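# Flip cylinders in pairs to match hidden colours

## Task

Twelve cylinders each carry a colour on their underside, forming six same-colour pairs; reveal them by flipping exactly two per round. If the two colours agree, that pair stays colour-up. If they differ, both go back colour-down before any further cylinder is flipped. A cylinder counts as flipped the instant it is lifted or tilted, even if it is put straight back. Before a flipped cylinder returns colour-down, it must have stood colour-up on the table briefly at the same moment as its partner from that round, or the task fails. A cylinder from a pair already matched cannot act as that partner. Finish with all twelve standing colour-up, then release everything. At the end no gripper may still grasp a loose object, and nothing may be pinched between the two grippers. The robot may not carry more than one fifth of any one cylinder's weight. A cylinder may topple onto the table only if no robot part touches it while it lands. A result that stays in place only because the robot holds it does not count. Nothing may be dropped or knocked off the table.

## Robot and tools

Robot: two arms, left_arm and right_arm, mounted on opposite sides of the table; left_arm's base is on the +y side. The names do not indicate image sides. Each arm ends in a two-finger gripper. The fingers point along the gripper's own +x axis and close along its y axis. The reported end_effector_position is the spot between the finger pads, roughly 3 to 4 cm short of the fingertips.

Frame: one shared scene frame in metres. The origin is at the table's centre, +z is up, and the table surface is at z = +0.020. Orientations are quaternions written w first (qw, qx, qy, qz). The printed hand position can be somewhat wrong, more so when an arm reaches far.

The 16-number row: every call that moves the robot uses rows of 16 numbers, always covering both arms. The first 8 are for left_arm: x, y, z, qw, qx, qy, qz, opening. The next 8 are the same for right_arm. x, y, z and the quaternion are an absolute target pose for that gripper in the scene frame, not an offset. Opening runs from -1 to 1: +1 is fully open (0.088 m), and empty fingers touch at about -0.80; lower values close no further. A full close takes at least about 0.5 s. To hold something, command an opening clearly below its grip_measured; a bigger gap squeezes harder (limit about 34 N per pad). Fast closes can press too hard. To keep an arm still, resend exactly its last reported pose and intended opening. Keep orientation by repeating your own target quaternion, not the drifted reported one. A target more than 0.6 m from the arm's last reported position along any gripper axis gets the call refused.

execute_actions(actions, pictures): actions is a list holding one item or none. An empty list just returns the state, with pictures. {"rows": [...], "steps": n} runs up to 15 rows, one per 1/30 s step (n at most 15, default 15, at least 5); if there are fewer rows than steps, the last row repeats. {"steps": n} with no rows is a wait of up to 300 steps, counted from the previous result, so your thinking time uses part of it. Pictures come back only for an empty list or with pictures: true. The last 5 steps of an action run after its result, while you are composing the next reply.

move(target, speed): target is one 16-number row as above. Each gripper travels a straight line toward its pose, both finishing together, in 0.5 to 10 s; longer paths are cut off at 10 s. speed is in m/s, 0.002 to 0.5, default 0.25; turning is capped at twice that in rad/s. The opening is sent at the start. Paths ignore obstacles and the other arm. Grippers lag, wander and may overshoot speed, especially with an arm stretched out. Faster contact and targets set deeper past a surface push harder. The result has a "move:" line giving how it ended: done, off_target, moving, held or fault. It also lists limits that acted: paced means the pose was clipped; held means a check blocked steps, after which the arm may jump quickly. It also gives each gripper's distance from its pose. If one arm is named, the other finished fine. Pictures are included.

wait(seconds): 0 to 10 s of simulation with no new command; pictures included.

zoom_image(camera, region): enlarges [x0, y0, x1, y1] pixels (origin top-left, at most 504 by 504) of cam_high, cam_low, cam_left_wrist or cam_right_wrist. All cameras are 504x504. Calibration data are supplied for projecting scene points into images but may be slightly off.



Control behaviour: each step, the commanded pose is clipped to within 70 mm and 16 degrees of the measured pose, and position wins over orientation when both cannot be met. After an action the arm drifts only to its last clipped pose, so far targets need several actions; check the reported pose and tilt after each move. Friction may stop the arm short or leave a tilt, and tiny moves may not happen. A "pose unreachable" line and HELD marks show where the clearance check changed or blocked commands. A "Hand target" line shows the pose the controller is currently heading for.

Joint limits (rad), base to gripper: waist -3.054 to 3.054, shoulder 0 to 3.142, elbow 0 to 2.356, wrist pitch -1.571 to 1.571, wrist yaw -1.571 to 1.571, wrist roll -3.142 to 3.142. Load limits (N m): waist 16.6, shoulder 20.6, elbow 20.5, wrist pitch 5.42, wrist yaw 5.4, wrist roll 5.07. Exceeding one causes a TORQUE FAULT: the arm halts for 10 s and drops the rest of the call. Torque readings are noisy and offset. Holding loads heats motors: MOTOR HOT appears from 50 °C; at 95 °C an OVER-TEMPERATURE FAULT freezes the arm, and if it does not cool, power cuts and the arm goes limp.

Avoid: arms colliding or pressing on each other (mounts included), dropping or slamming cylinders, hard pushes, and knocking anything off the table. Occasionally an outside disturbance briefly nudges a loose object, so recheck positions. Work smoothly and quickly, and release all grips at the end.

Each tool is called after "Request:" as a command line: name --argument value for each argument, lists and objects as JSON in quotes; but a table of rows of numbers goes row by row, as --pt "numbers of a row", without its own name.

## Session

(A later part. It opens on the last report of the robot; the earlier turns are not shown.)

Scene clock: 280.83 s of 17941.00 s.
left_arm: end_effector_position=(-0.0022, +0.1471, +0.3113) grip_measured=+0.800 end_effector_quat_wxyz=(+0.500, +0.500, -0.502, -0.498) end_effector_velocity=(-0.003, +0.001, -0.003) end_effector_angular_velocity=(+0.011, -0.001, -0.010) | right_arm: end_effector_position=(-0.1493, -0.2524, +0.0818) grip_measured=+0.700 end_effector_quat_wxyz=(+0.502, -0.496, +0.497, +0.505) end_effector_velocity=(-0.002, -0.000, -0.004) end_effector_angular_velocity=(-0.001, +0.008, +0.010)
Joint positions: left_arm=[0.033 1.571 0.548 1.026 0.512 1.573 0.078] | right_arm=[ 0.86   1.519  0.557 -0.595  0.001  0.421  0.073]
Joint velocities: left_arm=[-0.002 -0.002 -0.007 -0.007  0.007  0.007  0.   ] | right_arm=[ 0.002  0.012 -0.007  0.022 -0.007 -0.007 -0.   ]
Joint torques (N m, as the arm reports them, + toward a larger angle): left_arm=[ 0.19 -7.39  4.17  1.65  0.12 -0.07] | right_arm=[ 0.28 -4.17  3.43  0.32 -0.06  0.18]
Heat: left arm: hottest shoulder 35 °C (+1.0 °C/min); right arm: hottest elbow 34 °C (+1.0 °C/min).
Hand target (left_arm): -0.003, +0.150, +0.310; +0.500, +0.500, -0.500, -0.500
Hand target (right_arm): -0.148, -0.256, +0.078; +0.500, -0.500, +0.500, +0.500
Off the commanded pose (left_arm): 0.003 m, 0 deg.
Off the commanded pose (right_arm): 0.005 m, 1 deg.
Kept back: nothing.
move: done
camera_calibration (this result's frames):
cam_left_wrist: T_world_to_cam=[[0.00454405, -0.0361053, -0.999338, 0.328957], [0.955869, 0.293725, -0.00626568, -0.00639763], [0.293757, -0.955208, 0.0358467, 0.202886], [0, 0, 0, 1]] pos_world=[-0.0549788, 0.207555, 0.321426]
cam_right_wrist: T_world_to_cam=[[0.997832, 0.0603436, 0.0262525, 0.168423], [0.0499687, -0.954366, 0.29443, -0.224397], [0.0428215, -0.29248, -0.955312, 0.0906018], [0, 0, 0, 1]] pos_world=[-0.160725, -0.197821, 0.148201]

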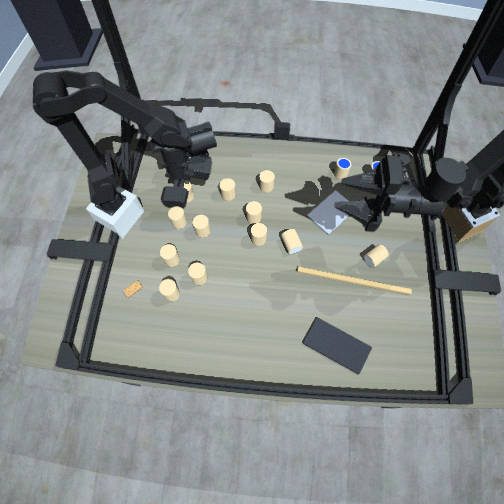

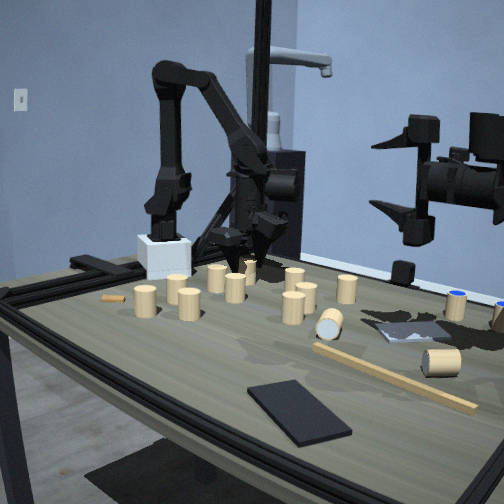

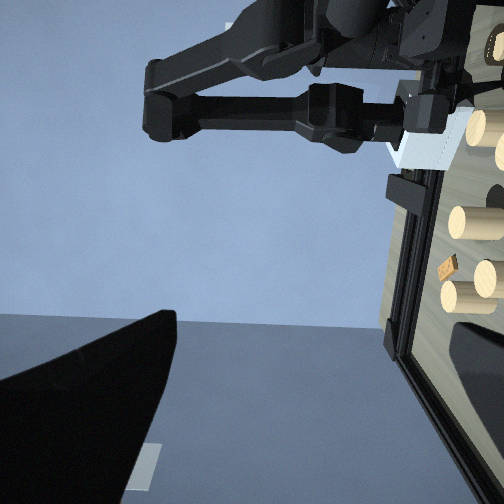

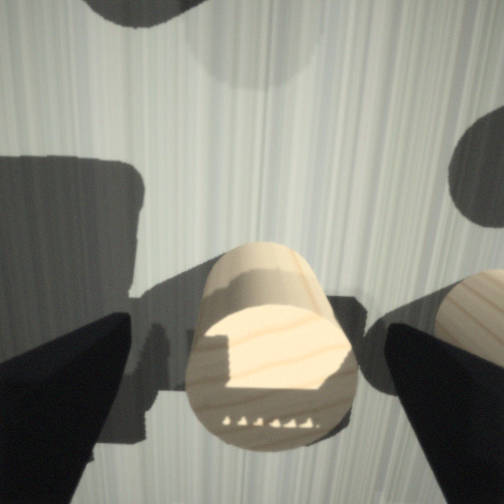

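Now all unknowns have known partners (D = magenta).

Request:
execute_actions --actions '[{"rows":[[-0.003,0.15,0.31,0.5,0.5,-0.5,-0.5,0.8,-0.149,-0.255,0.078,0.5,-0.5,0.5,0.5,-0.4]],"steps":13}]'

Request:
move --target '[-0.003,0.15,0.31,0.5,0.5,-0.5,-0.5,0.8,-0.149,-0.255,0.17,0.5,-0.5,0.5,0.5,-0.4]'

Request:
move --target '[-0.003,0.09,0.31,0.5,0.5,-0.5,-0.5,0.8,0,-0.05,0.298,0.707,0,0,0.707,-0.4]' --speed 0.4

Request:
move --target '[-0.003,0.014,0.31,0.5,0.5,-0.5,-0.5,0.8,0,-0.05,0.298,0.707,0,0,0.707,-0.4]' --speed 0.15

Request:
execute_actions --actions '[{"rows":[[-0.003,0.014,0.31,0.5,0.5,-0.5,-0.5,-0.4,0,-0.05,0.298,0.707,0,0,0.707,-0.4]],"steps":15}]'

Request:
execute_actions --actions '[{"rows":[[-0.003,0.014,0.31,0.5,0.5,-0.5,-0.5,-0.4,0,-0.05,0.298,0.707,0,0,0.707,0.8]],"steps":10}]'

Request:
move --target '[-0.003,0.06,0.31,0.5,0.5,-0.5,-0.5,-0.4,0,-0.11,0.3,0.707,0,0,0.707,0.8]'

Scene clock: 281.63 s of 17941.00 s.
left_arm: end_effector_position=(-0.0020, +0.1471, +0.3113) grip_measured=+0.800 end_effector_quat_wxyz=(+0.500, +0.500, -0.502, -0.498) end_effector_velocity=(-0.000, +0.000, -0.001) end_effector_angular_velocity=(+0.006, +0.011, +0.005) | right_arm: end_effector_position=(-0.1493, -0.2521, +0.0807) grip_measured=+0.022 end_effector_quat_wxyz=(+0.502, -0.497, +0.497, +0.504) end_effector_velocity=(+0.001, -0.004, -0.003) end_effector_angular_velocity=(-0.023, -0.002, +0.005)
Joint positions: left_arm=[0.033 1.571 0.548 1.026 0.512 1.573 0.078] | right_arm=[ 0.86   1.525  0.557 -0.59   0.003  0.422  0.04 ]
Joint velocities: left_arm=[-0.002 -0.002 -0.002 -0.007 -0.007 -0.007 -0.   ] | right_arm=[-0.002  0.012 -0.002 -0.007 -0.007 -0.007 -0.   ]
Joint torques (N m, as the arm reports them, + toward a larger angle): left_arm=[ 0.19 -7.43  3.99  1.67  0.11 -0.15] | right_arm=[ 0.25 -4.34  3.81  0.24 -0.12  0.15]
Heat: left arm: hottest shoulder 35 °C (+1.0 °C/min); right arm: hottest elbow 34 °C (+1.0 °C/min).
Steps of this call (steps 1 to 16: nothing new was sent; steps 17 to 24: the first 8 steps of this action). Readings (end_effector_position):
17: left_arm (-0.0022, +0.1471, +0.3113) | right_arm (-0.1495, -0.2523, +0.0815)
18: left_arm (-0.0022, +0.1471, +0.3113) | right_arm (-0.1495, -0.2523, +0.0813)
20: left_arm (-0.0022, +0.1471, +0.3113) | right_arm (-0.1494, -0.2525, +0.0809)
24: the state above

Scene clock: 282.87 s of 17941.00 s.
left_arm: end_effector_position=(-0.0021, +0.1472, +0.3113) grip_measured=+0.800 end_effector_quat_wxyz=(+0.500, +0.500, -0.502, -0.498) end_effector_velocity=(-0.000, +0.001, +0.000) end_effector_angular_velocity=(+0.002, +0.009, +0.005) | right_arm: end_effector_position=(-0.1477, -0.2557, +0.1657) grip_measured=+0.022 end_effector_quat_wxyz=(+0.499, -0.505, +0.500, +0.496) end_effector_velocity=(+0.001, -0.004, +0.002) end_effector_angular_velocity=(-0.014, +0.002, +0.019)
Joint positions: left_arm=[0.033 1.571 0.548 1.026 0.512 1.573 0.078] | right_arm=[ 0.86   1.331  0.787 -1.04   0.003  0.422  0.04 ]
Joint velocities: left_arm=[-0.002 -0.007 -0.002 -0.007 -0.007 -0.007 -0.   ] | right_arm=[-0.002 -0.007  0.002 -0.022 -0.007 -0.022 -0.   ]
Joint torques (N m, as the arm reports them, + toward a larger angle): left_arm=[ 0.17 -7.61  4.45  1.67  0.1  -0.09] | right_arm=[ 0.23 -5.83  6.99 -0.11 -0.11  0.15]
Heat: left arm: hottest shoulder 35 °C (+1.0 °C/min); right arm: hottest elbow 34 °C (+1.0 °C/min).
Hand target (left_arm): -0.003, +0.150, +0.310; +0.500, +0.500, -0.500, -0.500
Hand target (right_arm): -0.149, -0.254, +0.170; +0.500, -0.500, +0.500, +0.500
Off your previous action's commanded pose (left_arm): 0.003 m, 0 deg at its last step (step 5 of this call).
Off your previous action's commanded pose (right_arm): 0.004 m, 1 deg at its last step (step 5 of this call).
Off the commanded pose (left_arm): 0.003 m, 0 deg.
Off the commanded pose (right_arm): 0.005 m, 1 deg.
Kept back: nothing.
move: done
camera_calibration (this result's frames):
cam_left_wrist: T_world_to_cam=[[0.00455782, -0.0361036, -0.999338, 0.328961], [0.955757, 0.29409, -0.00626568, -0.00658435], [0.294121, -0.955096, 0.0358467, 0.202974], [0, 0, 0, 1]] pos_world=[-0.0549052, 0.207672, 0.321426]
cam_right_wrist: T_world_to_cam=[[0.997434, 0.061108, 0.0372885, 0.163088], [0.0461332, -0.946998, 0.317908, -0.254879], [0.0547388, -0.315372, -0.947388, 0.164364], [0, 0, 0, 1]] pos_world=[-0.159908, -0.1995, 0.230663]

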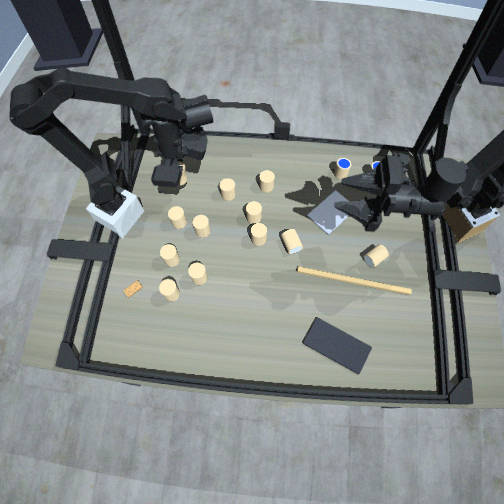

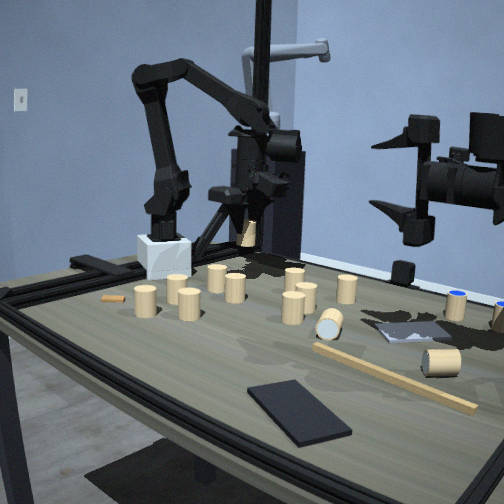

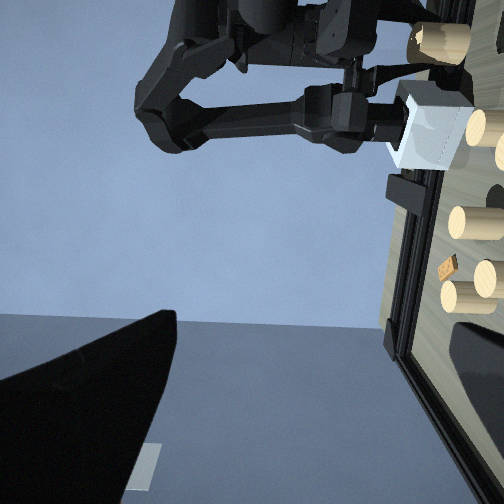

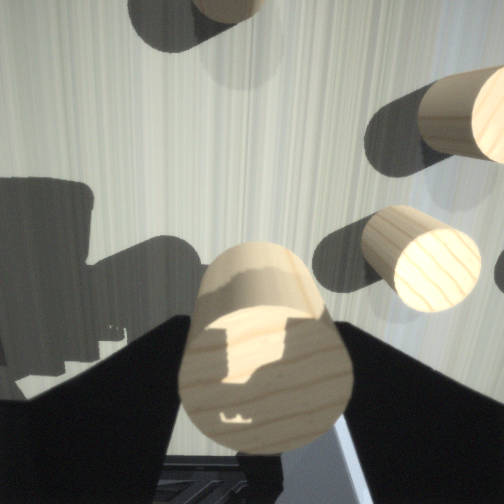

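Scene clock: 285.50 s of 17941.00 s.
left_arm: end_effector_position=(-0.0036, +0.0932, +0.3119) grip_measured=+0.800 end_effector_quat_wxyz=(+0.500, +0.500, -0.502, -0.498) end_effector_velocity=(+0.000, +0.000, +0.000) end_effector_angular_velocity=(+0.002, +0.008, -0.005) | right_arm: end_effector_position=(-0.0019, -0.0491, +0.2999) grip_measured=+0.022 end_effector_quat_wxyz=(+0.711, -0.001, -0.004, +0.703) end_effector_velocity=(+0.000, +0.002, +0.003) end_effector_angular_velocity=(+0.021, -0.013, +0.005)
Joint positions: left_arm=[-0.055  1.738  0.736  1.007  0.424  1.573  0.078] | right_arm=[ 0.168  1.437  0.481  0.96  -0.258 -0.005  0.04 ]
Joint velocities: left_arm=[ 0.002 -0.002  0.002 -0.007  0.007 -0.007 -0.   ] | right_arm=[-0.002  0.017  0.002  0.037 -0.007 -0.007 -0.   ]
Joint torques (N m, as the arm reports them, + toward a larger angle): left_arm=[-0.09 -6.14  6.2   1.45 -0.11 -0.15] | right_arm=[-0.38 -5.27  5.58  1.63 -0.12  0.21]
Heat: left arm: hottest shoulder 35 °C (+0.0 °C/min); right arm: hottest elbow 34 °C (+1.0 °C/min).
Hand target (left_arm): -0.003, +0.090, +0.310; +0.500, +0.500, -0.500, -0.500
Hand target (right_arm): -0.001, -0.049, +0.296; +0.711, -0.000, +0.001, +0.703
Off the commanded pose (left_arm): 0.004 m, 0 deg.
Off the commanded pose (right_arm): 0.003 m, 1 deg.
Kept back: nothing.
move: done
camera_calibration (this result's frames):
cam_left_wrist: T_world_to_cam=[[0.00522559, -0.0383213, -0.999252, 0.327811], [0.955874, 0.29371, -0.00626504, 0.010787], [0.293731, -0.955126, 0.0381651, 0.151075], [0, 0, 0, 1]] pos_world=[-0.0563993, 0.153689, 0.321868]
cam_right_wrist: T_world_to_cam=[[0.997078, -0.0408435, 0.0645515, -0.0131791], [0.0491408, -0.304013, -0.9514, 0.30355], [0.058483, 0.951792, -0.301118, 0.217034], [0, 0, 0, 1]] pos_world=[-0.0144689, -0.114826, 0.355001]

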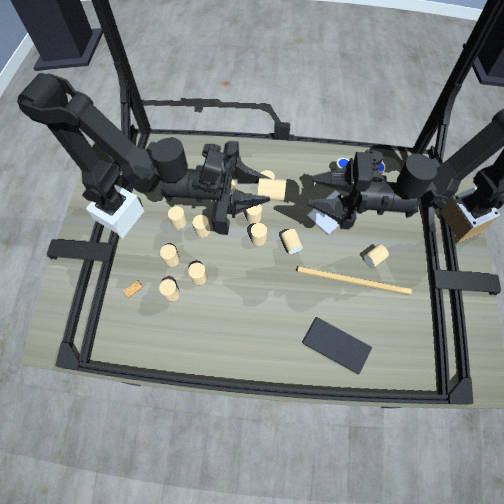

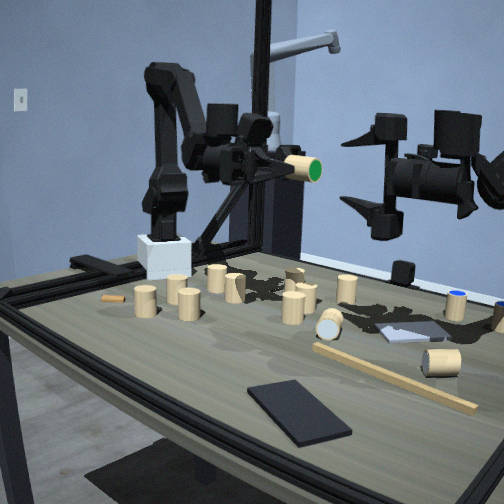

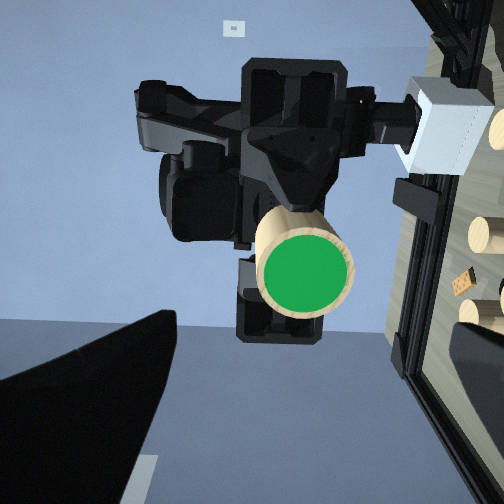

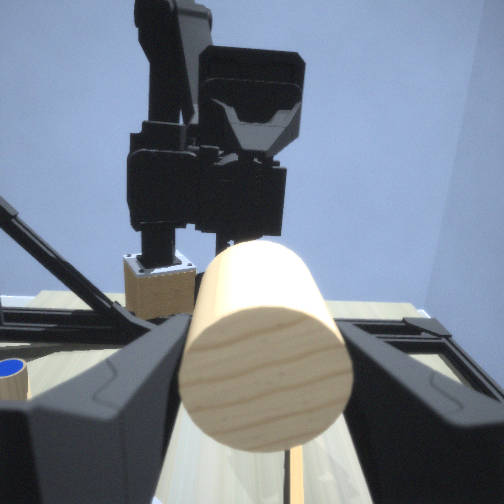

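Scene clock: 286.57 s of 17941.00 s.
left_arm: end_effector_position=(-0.0033, +0.0178, +0.3136) grip_measured=+0.800 end_effector_quat_wxyz=(+0.500, +0.499, -0.503, -0.497) end_effector_velocity=(+0.000, -0.002, -0.005) end_effector_angular_velocity=(+0.021, +0.029, +0.005) | right_arm: end_effector_position=(-0.0007, -0.0498, +0.2998) grip_measured=+0.022 end_effector_quat_wxyz=(+0.707, -0.001, -0.004, +0.707) end_effector_velocity=(-0.000, -0.000, -0.003) end_effector_angular_velocity=(-0.012, -0.004, +0.005)
Joint positions: left_arm=[-0.135  1.956  1.043  0.92   0.344  1.573  0.078] | right_arm=[ 0.156  1.437  0.481  0.96  -0.281 -0.005  0.04 ]
Joint velocities: left_arm=[-0.002  0.007  0.007 -0.022 -0.007 -0.022 -0.   ] | right_arm=[-0.002  0.002 -0.002 -0.007 -0.007 -0.007 -0.   ]
Joint torques (N m, as the arm reports them, + toward a larger angle): left_arm=[-0.1  -8.13  6.73  1.5  -0.11 -0.18] | right_arm=[-0.32 -5.66  5.88  1.49 -0.13  0.19]
Heat: left arm: hottest shoulder 35 °C (+0.0 °C/min); right arm: hottest elbow 34 °C (+1.0 °C/min).
Hand target (left_arm): -0.003, +0.014, +0.310; +0.500, +0.500, -0.500, -0.500
Hand target (right_arm): -0.000, -0.050, +0.298; +0.707, -0.000, +0.000, +0.707
Off the commanded pose (left_arm): 0.005 m, 0 deg.
Off the commanded pose (right_arm): 0.002 m, 0 deg.
Kept back: nothing.
move: done
camera_calibration (this result's frames):
cam_left_wrist: T_world_to_cam=[[0.00493072, -0.0399254, -0.99919, 0.326612], [0.955985, 0.293331, -0.00700336, 0.0329408], [0.293374, -0.955177, 0.0396145, 0.0785312], [0, 0, 0, 1]] pos_world=[-0.0561403, 0.0783887, 0.323467]
cam_right_wrist: T_world_to_cam=[[0.997464, -0.0298094, 0.064636, -0.0137858], [0.052581, -0.303473, -0.951388, 0.303239], [0.0479756, 0.952374, -0.301136, 0.217675], [0, 0, 0, 1]] pos_world=[-0.0126369, -0.115695, 0.354939]

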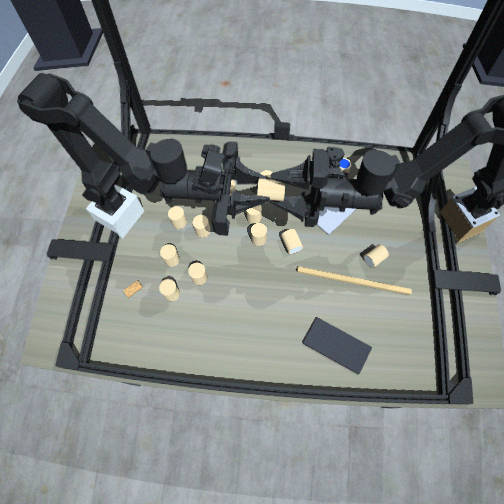

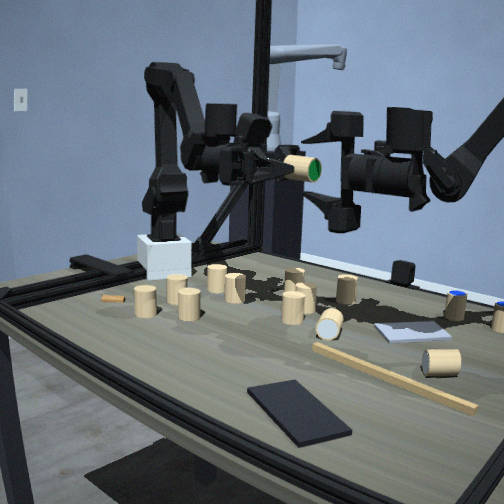

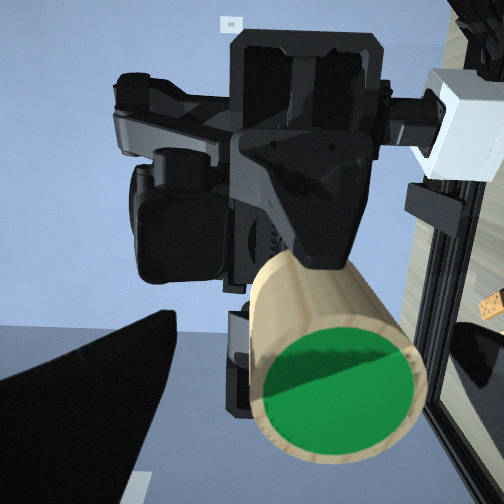

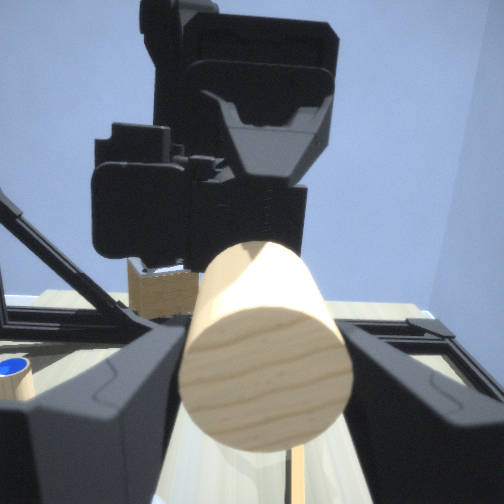

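Scene clock: 286.90 s of 17941.00 s.
left_arm: end_effector_position=(-0.0031, +0.0174, +0.3127) grip_measured=+0.023 end_effector_quat_wxyz=(+0.500, +0.500, -0.502, -0.498) end_effector_velocity=(-0.003, +0.000, -0.004) end_effector_angular_velocity=(+0.021, +0.015, -0.010) | right_arm: end_effector_position=(-0.0007, -0.0499, +0.3003) grip_measured=+0.022 end_effector_quat_wxyz=(+0.707, -0.000, -0.004, +0.707) end_effector_velocity=(-0.000, -0.000, -0.007) end_effector_angular_velocity=(-0.026, +0.000, +0.005)
Joint positions: left_arm=[-0.135  1.957  1.045  0.917  0.344  1.573  0.04 ] | right_arm=[ 0.156  1.437  0.481  0.963 -0.281 -0.005  0.04 ]
Joint velocities: left_arm=[-0.002 -0.002 -0.002 -0.022  0.007 -0.007 -0.   ] | right_arm=[-0.002  0.002 -0.002 -0.022 -0.007 -0.007 -0.   ]
Joint torques (N m, as the arm reports them, + toward a larger angle): left_arm=[-0.08 -8.2   6.91  1.57 -0.11 -0.14] | right_arm=[-0.21 -5.7   5.88  1.34 -0.1   0.17]
Heat: left arm: hottest shoulder 35 °C (+0.0 °C/min); right arm: hottest elbow 34 °C (+1.0 °C/min).
Steps of this call (steps 1 to 10: the first 10 steps of this action). Readings (end_effector_position):
1: left_arm (-0.0033, +0.0177, +0.3136) | right_arm (-0.0007, -0.0498, +0.2998)
2: left_arm (-0.0033, +0.0176, +0.3137) | right_arm (-0.0007, -0.0498, +0.2998)
4: left_arm (-0.0032, +0.0176, +0.3136) | right_arm (-0.0007, -0.0498, +0.2998)
8: left_arm (-0.0031, +0.0174, +0.3129) | right_arm (-0.0007, -0.0499, +0.3003)
10: the state above

Scene clock: 287.23 s of 17941.00 s.
left_arm: end_effector_position=(-0.0031, +0.0174, +0.3126) grip_measured=+0.022 end_effector_quat_wxyz=(+0.500, +0.500, -0.502, -0.498) end_effector_velocity=(-0.003, +0.001, -0.006) end_effector_angular_velocity=(+0.016, +0.013, -0.010) | right_arm: end_effector_position=(-0.0008, -0.0499, +0.3003) grip_measured=+0.191 end_effector_quat_wxyz=(+0.707, -0.000, -0.004, +0.707) end_effector_velocity=(-0.000, -0.001, +0.001) end_effector_angular_velocity=(+0.007, -0.024, +0.005)
Joint positions: left_arm=[-0.135  1.958  1.045  0.917  0.344  1.573  0.04 ] | right_arm=[ 0.156  1.437  0.481  0.963 -0.282 -0.005  0.048]
Joint velocities: left_arm=[-0.002  0.002 -0.007 -0.007  0.007 -0.007 -0.   ] | right_arm=[-0.002 -0.002 -0.002  0.007 -0.007 -0.022  0.161]
Joint torques (N m, as the arm reports them, + toward a larger angle): left_arm=[-0.18 -8.55  6.78  1.64 -0.05 -0.1 ] | right_arm=[-0.28 -5.7   5.89  1.34 -0.09  0.18]
Heat: left arm: hottest shoulder 35 °C (-1.0 °C/min); right arm: hottest elbow 34 °C (+1.0 °C/min).
Off your previous action's commanded pose (left_arm): 0.004 m, 0 deg at its last step (step 5 of this call).
Off your previous action's commanded pose (right_arm): 0.002 m, 1 deg at its last step (step 5 of this call).
Steps of this call (steps 1 to 5: the last 5 steps of your previous action; steps 6 to 10: the first 5 steps of this action). Readings (end_effector_position):
6: left_arm (-0.0031, +0.0174, +0.3127) | right_arm (-0.0007, -0.0499, +0.3003)
7: left_arm (-0.0031, +0.0174, +0.3127) | right_arm (-0.0007, -0.0499, +0.3003)
9: left_arm (-0.0031, +0.0174, +0.3127) | right_arm (-0.0008, -0.0499, +0.3003)
10: the state above

Scene clock: 288.77 s of 17941.00 s.
left_arm: end_effector_position=(-0.0027, +0.0564, +0.3073) grip_measured=+0.021 end_effector_quat_wxyz=(+0.499, +0.501, -0.498, -0.502) end_effector_velocity=(+0.001, +0.002, +0.000) end_effector_angular_velocity=(-0.002, -0.008, +0.019) | right_arm: end_effector_position=(+0.0004, -0.1072, +0.3035) grip_measured=+0.800 end_effector_quat_wxyz=(+0.707, +0.000, -0.005, +0.707) end_effector_velocity=(-0.004, -0.003, -0.004) end_effector_angular_velocity=(-0.021, +0.000, +0.019)
Joint positions: left_arm=[-0.096  1.854  0.877  0.97   0.383  1.573  0.04 ] | right_arm=[ 0.066  1.153  0.312  0.85  -0.37  -0.004  0.078]
Joint velocities: left_arm=[-0.002 -0.007 -0.012  0.007 -0.022  0.007 -0.   ] | right_arm=[-0.002 -0.022 -0.007 -0.037 -0.022 -0.007 -0.   ]
Joint torques (N m, as the arm reports them, + toward a larger angle): left_arm=[ -0.04 -10.79   4.44   1.84   0.12  -0.06] | right_arm=[-0.23 -4.93  5.06  1.13 -0.11  0.18]
Heat: left arm: hottest shoulder 35 °C (-1.0 °C/min); right arm: hottest elbow 34 °C (+1.0 °C/min).
Hand target (left_arm): -0.003, +0.060, +0.310; +0.500, +0.500, -0.500, -0.500
Hand target (right_arm): +0.000, -0.110, +0.300; +0.707, +0.000, +0.000, +0.707
Off your previous action's commanded pose (left_arm): 0.004 m, 0 deg at its last step (step 5 of this call).
Off your previous action's commanded pose (right_arm): 0.002 m, 0 deg at its last step (step 5 of this call).
Off the commanded pose (left_arm): 0.004 m, 0 deg.
Off the commanded pose (right_arm): 0.005 m, 1 deg.
Kept back: nothing.
move: done
camera_calibration (this result's frames):
cam_left_wrist: T_world_to_cam=[[-0.000165583, -0.0274488, -0.999623, 0.321277], [0.955835, 0.29379, -0.00822556, 0.0213307], [0.293905, -0.955476, 0.0261879, 0.119588], [0, 0, 0, 1]] pos_world=[-0.055483, 0.116815, 0.3182]
cam_right_wrist: T_world_to_cam=[[0.997389, -0.0304784, 0.0654675, -0.0171942], [0.0533912, -0.299194, -0.952697, 0.290187], [0.0486242, 0.953705, -0.296786, 0.272161], [0, 0, 0, 1]] pos_world=[-0.0115777, -0.173264, 0.358359]

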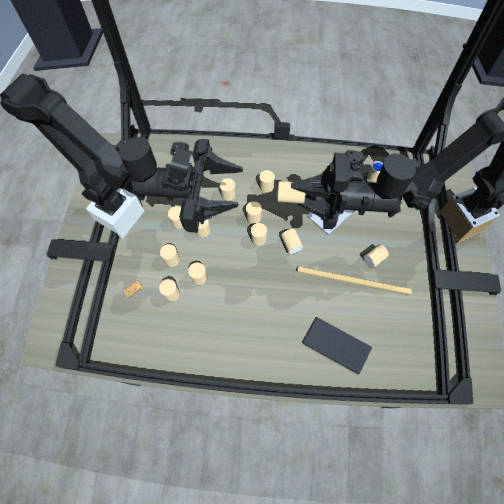

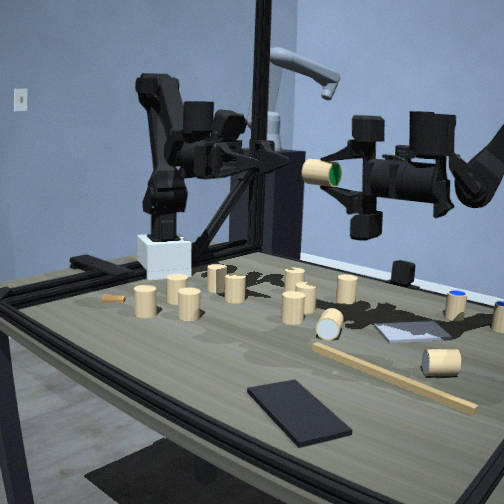

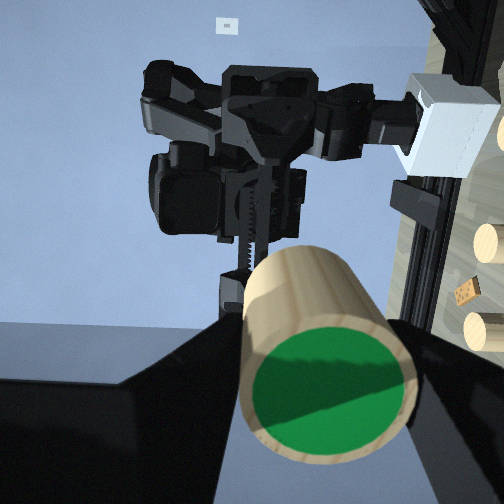

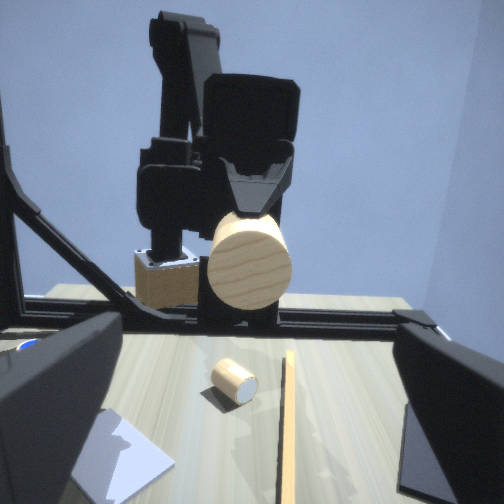

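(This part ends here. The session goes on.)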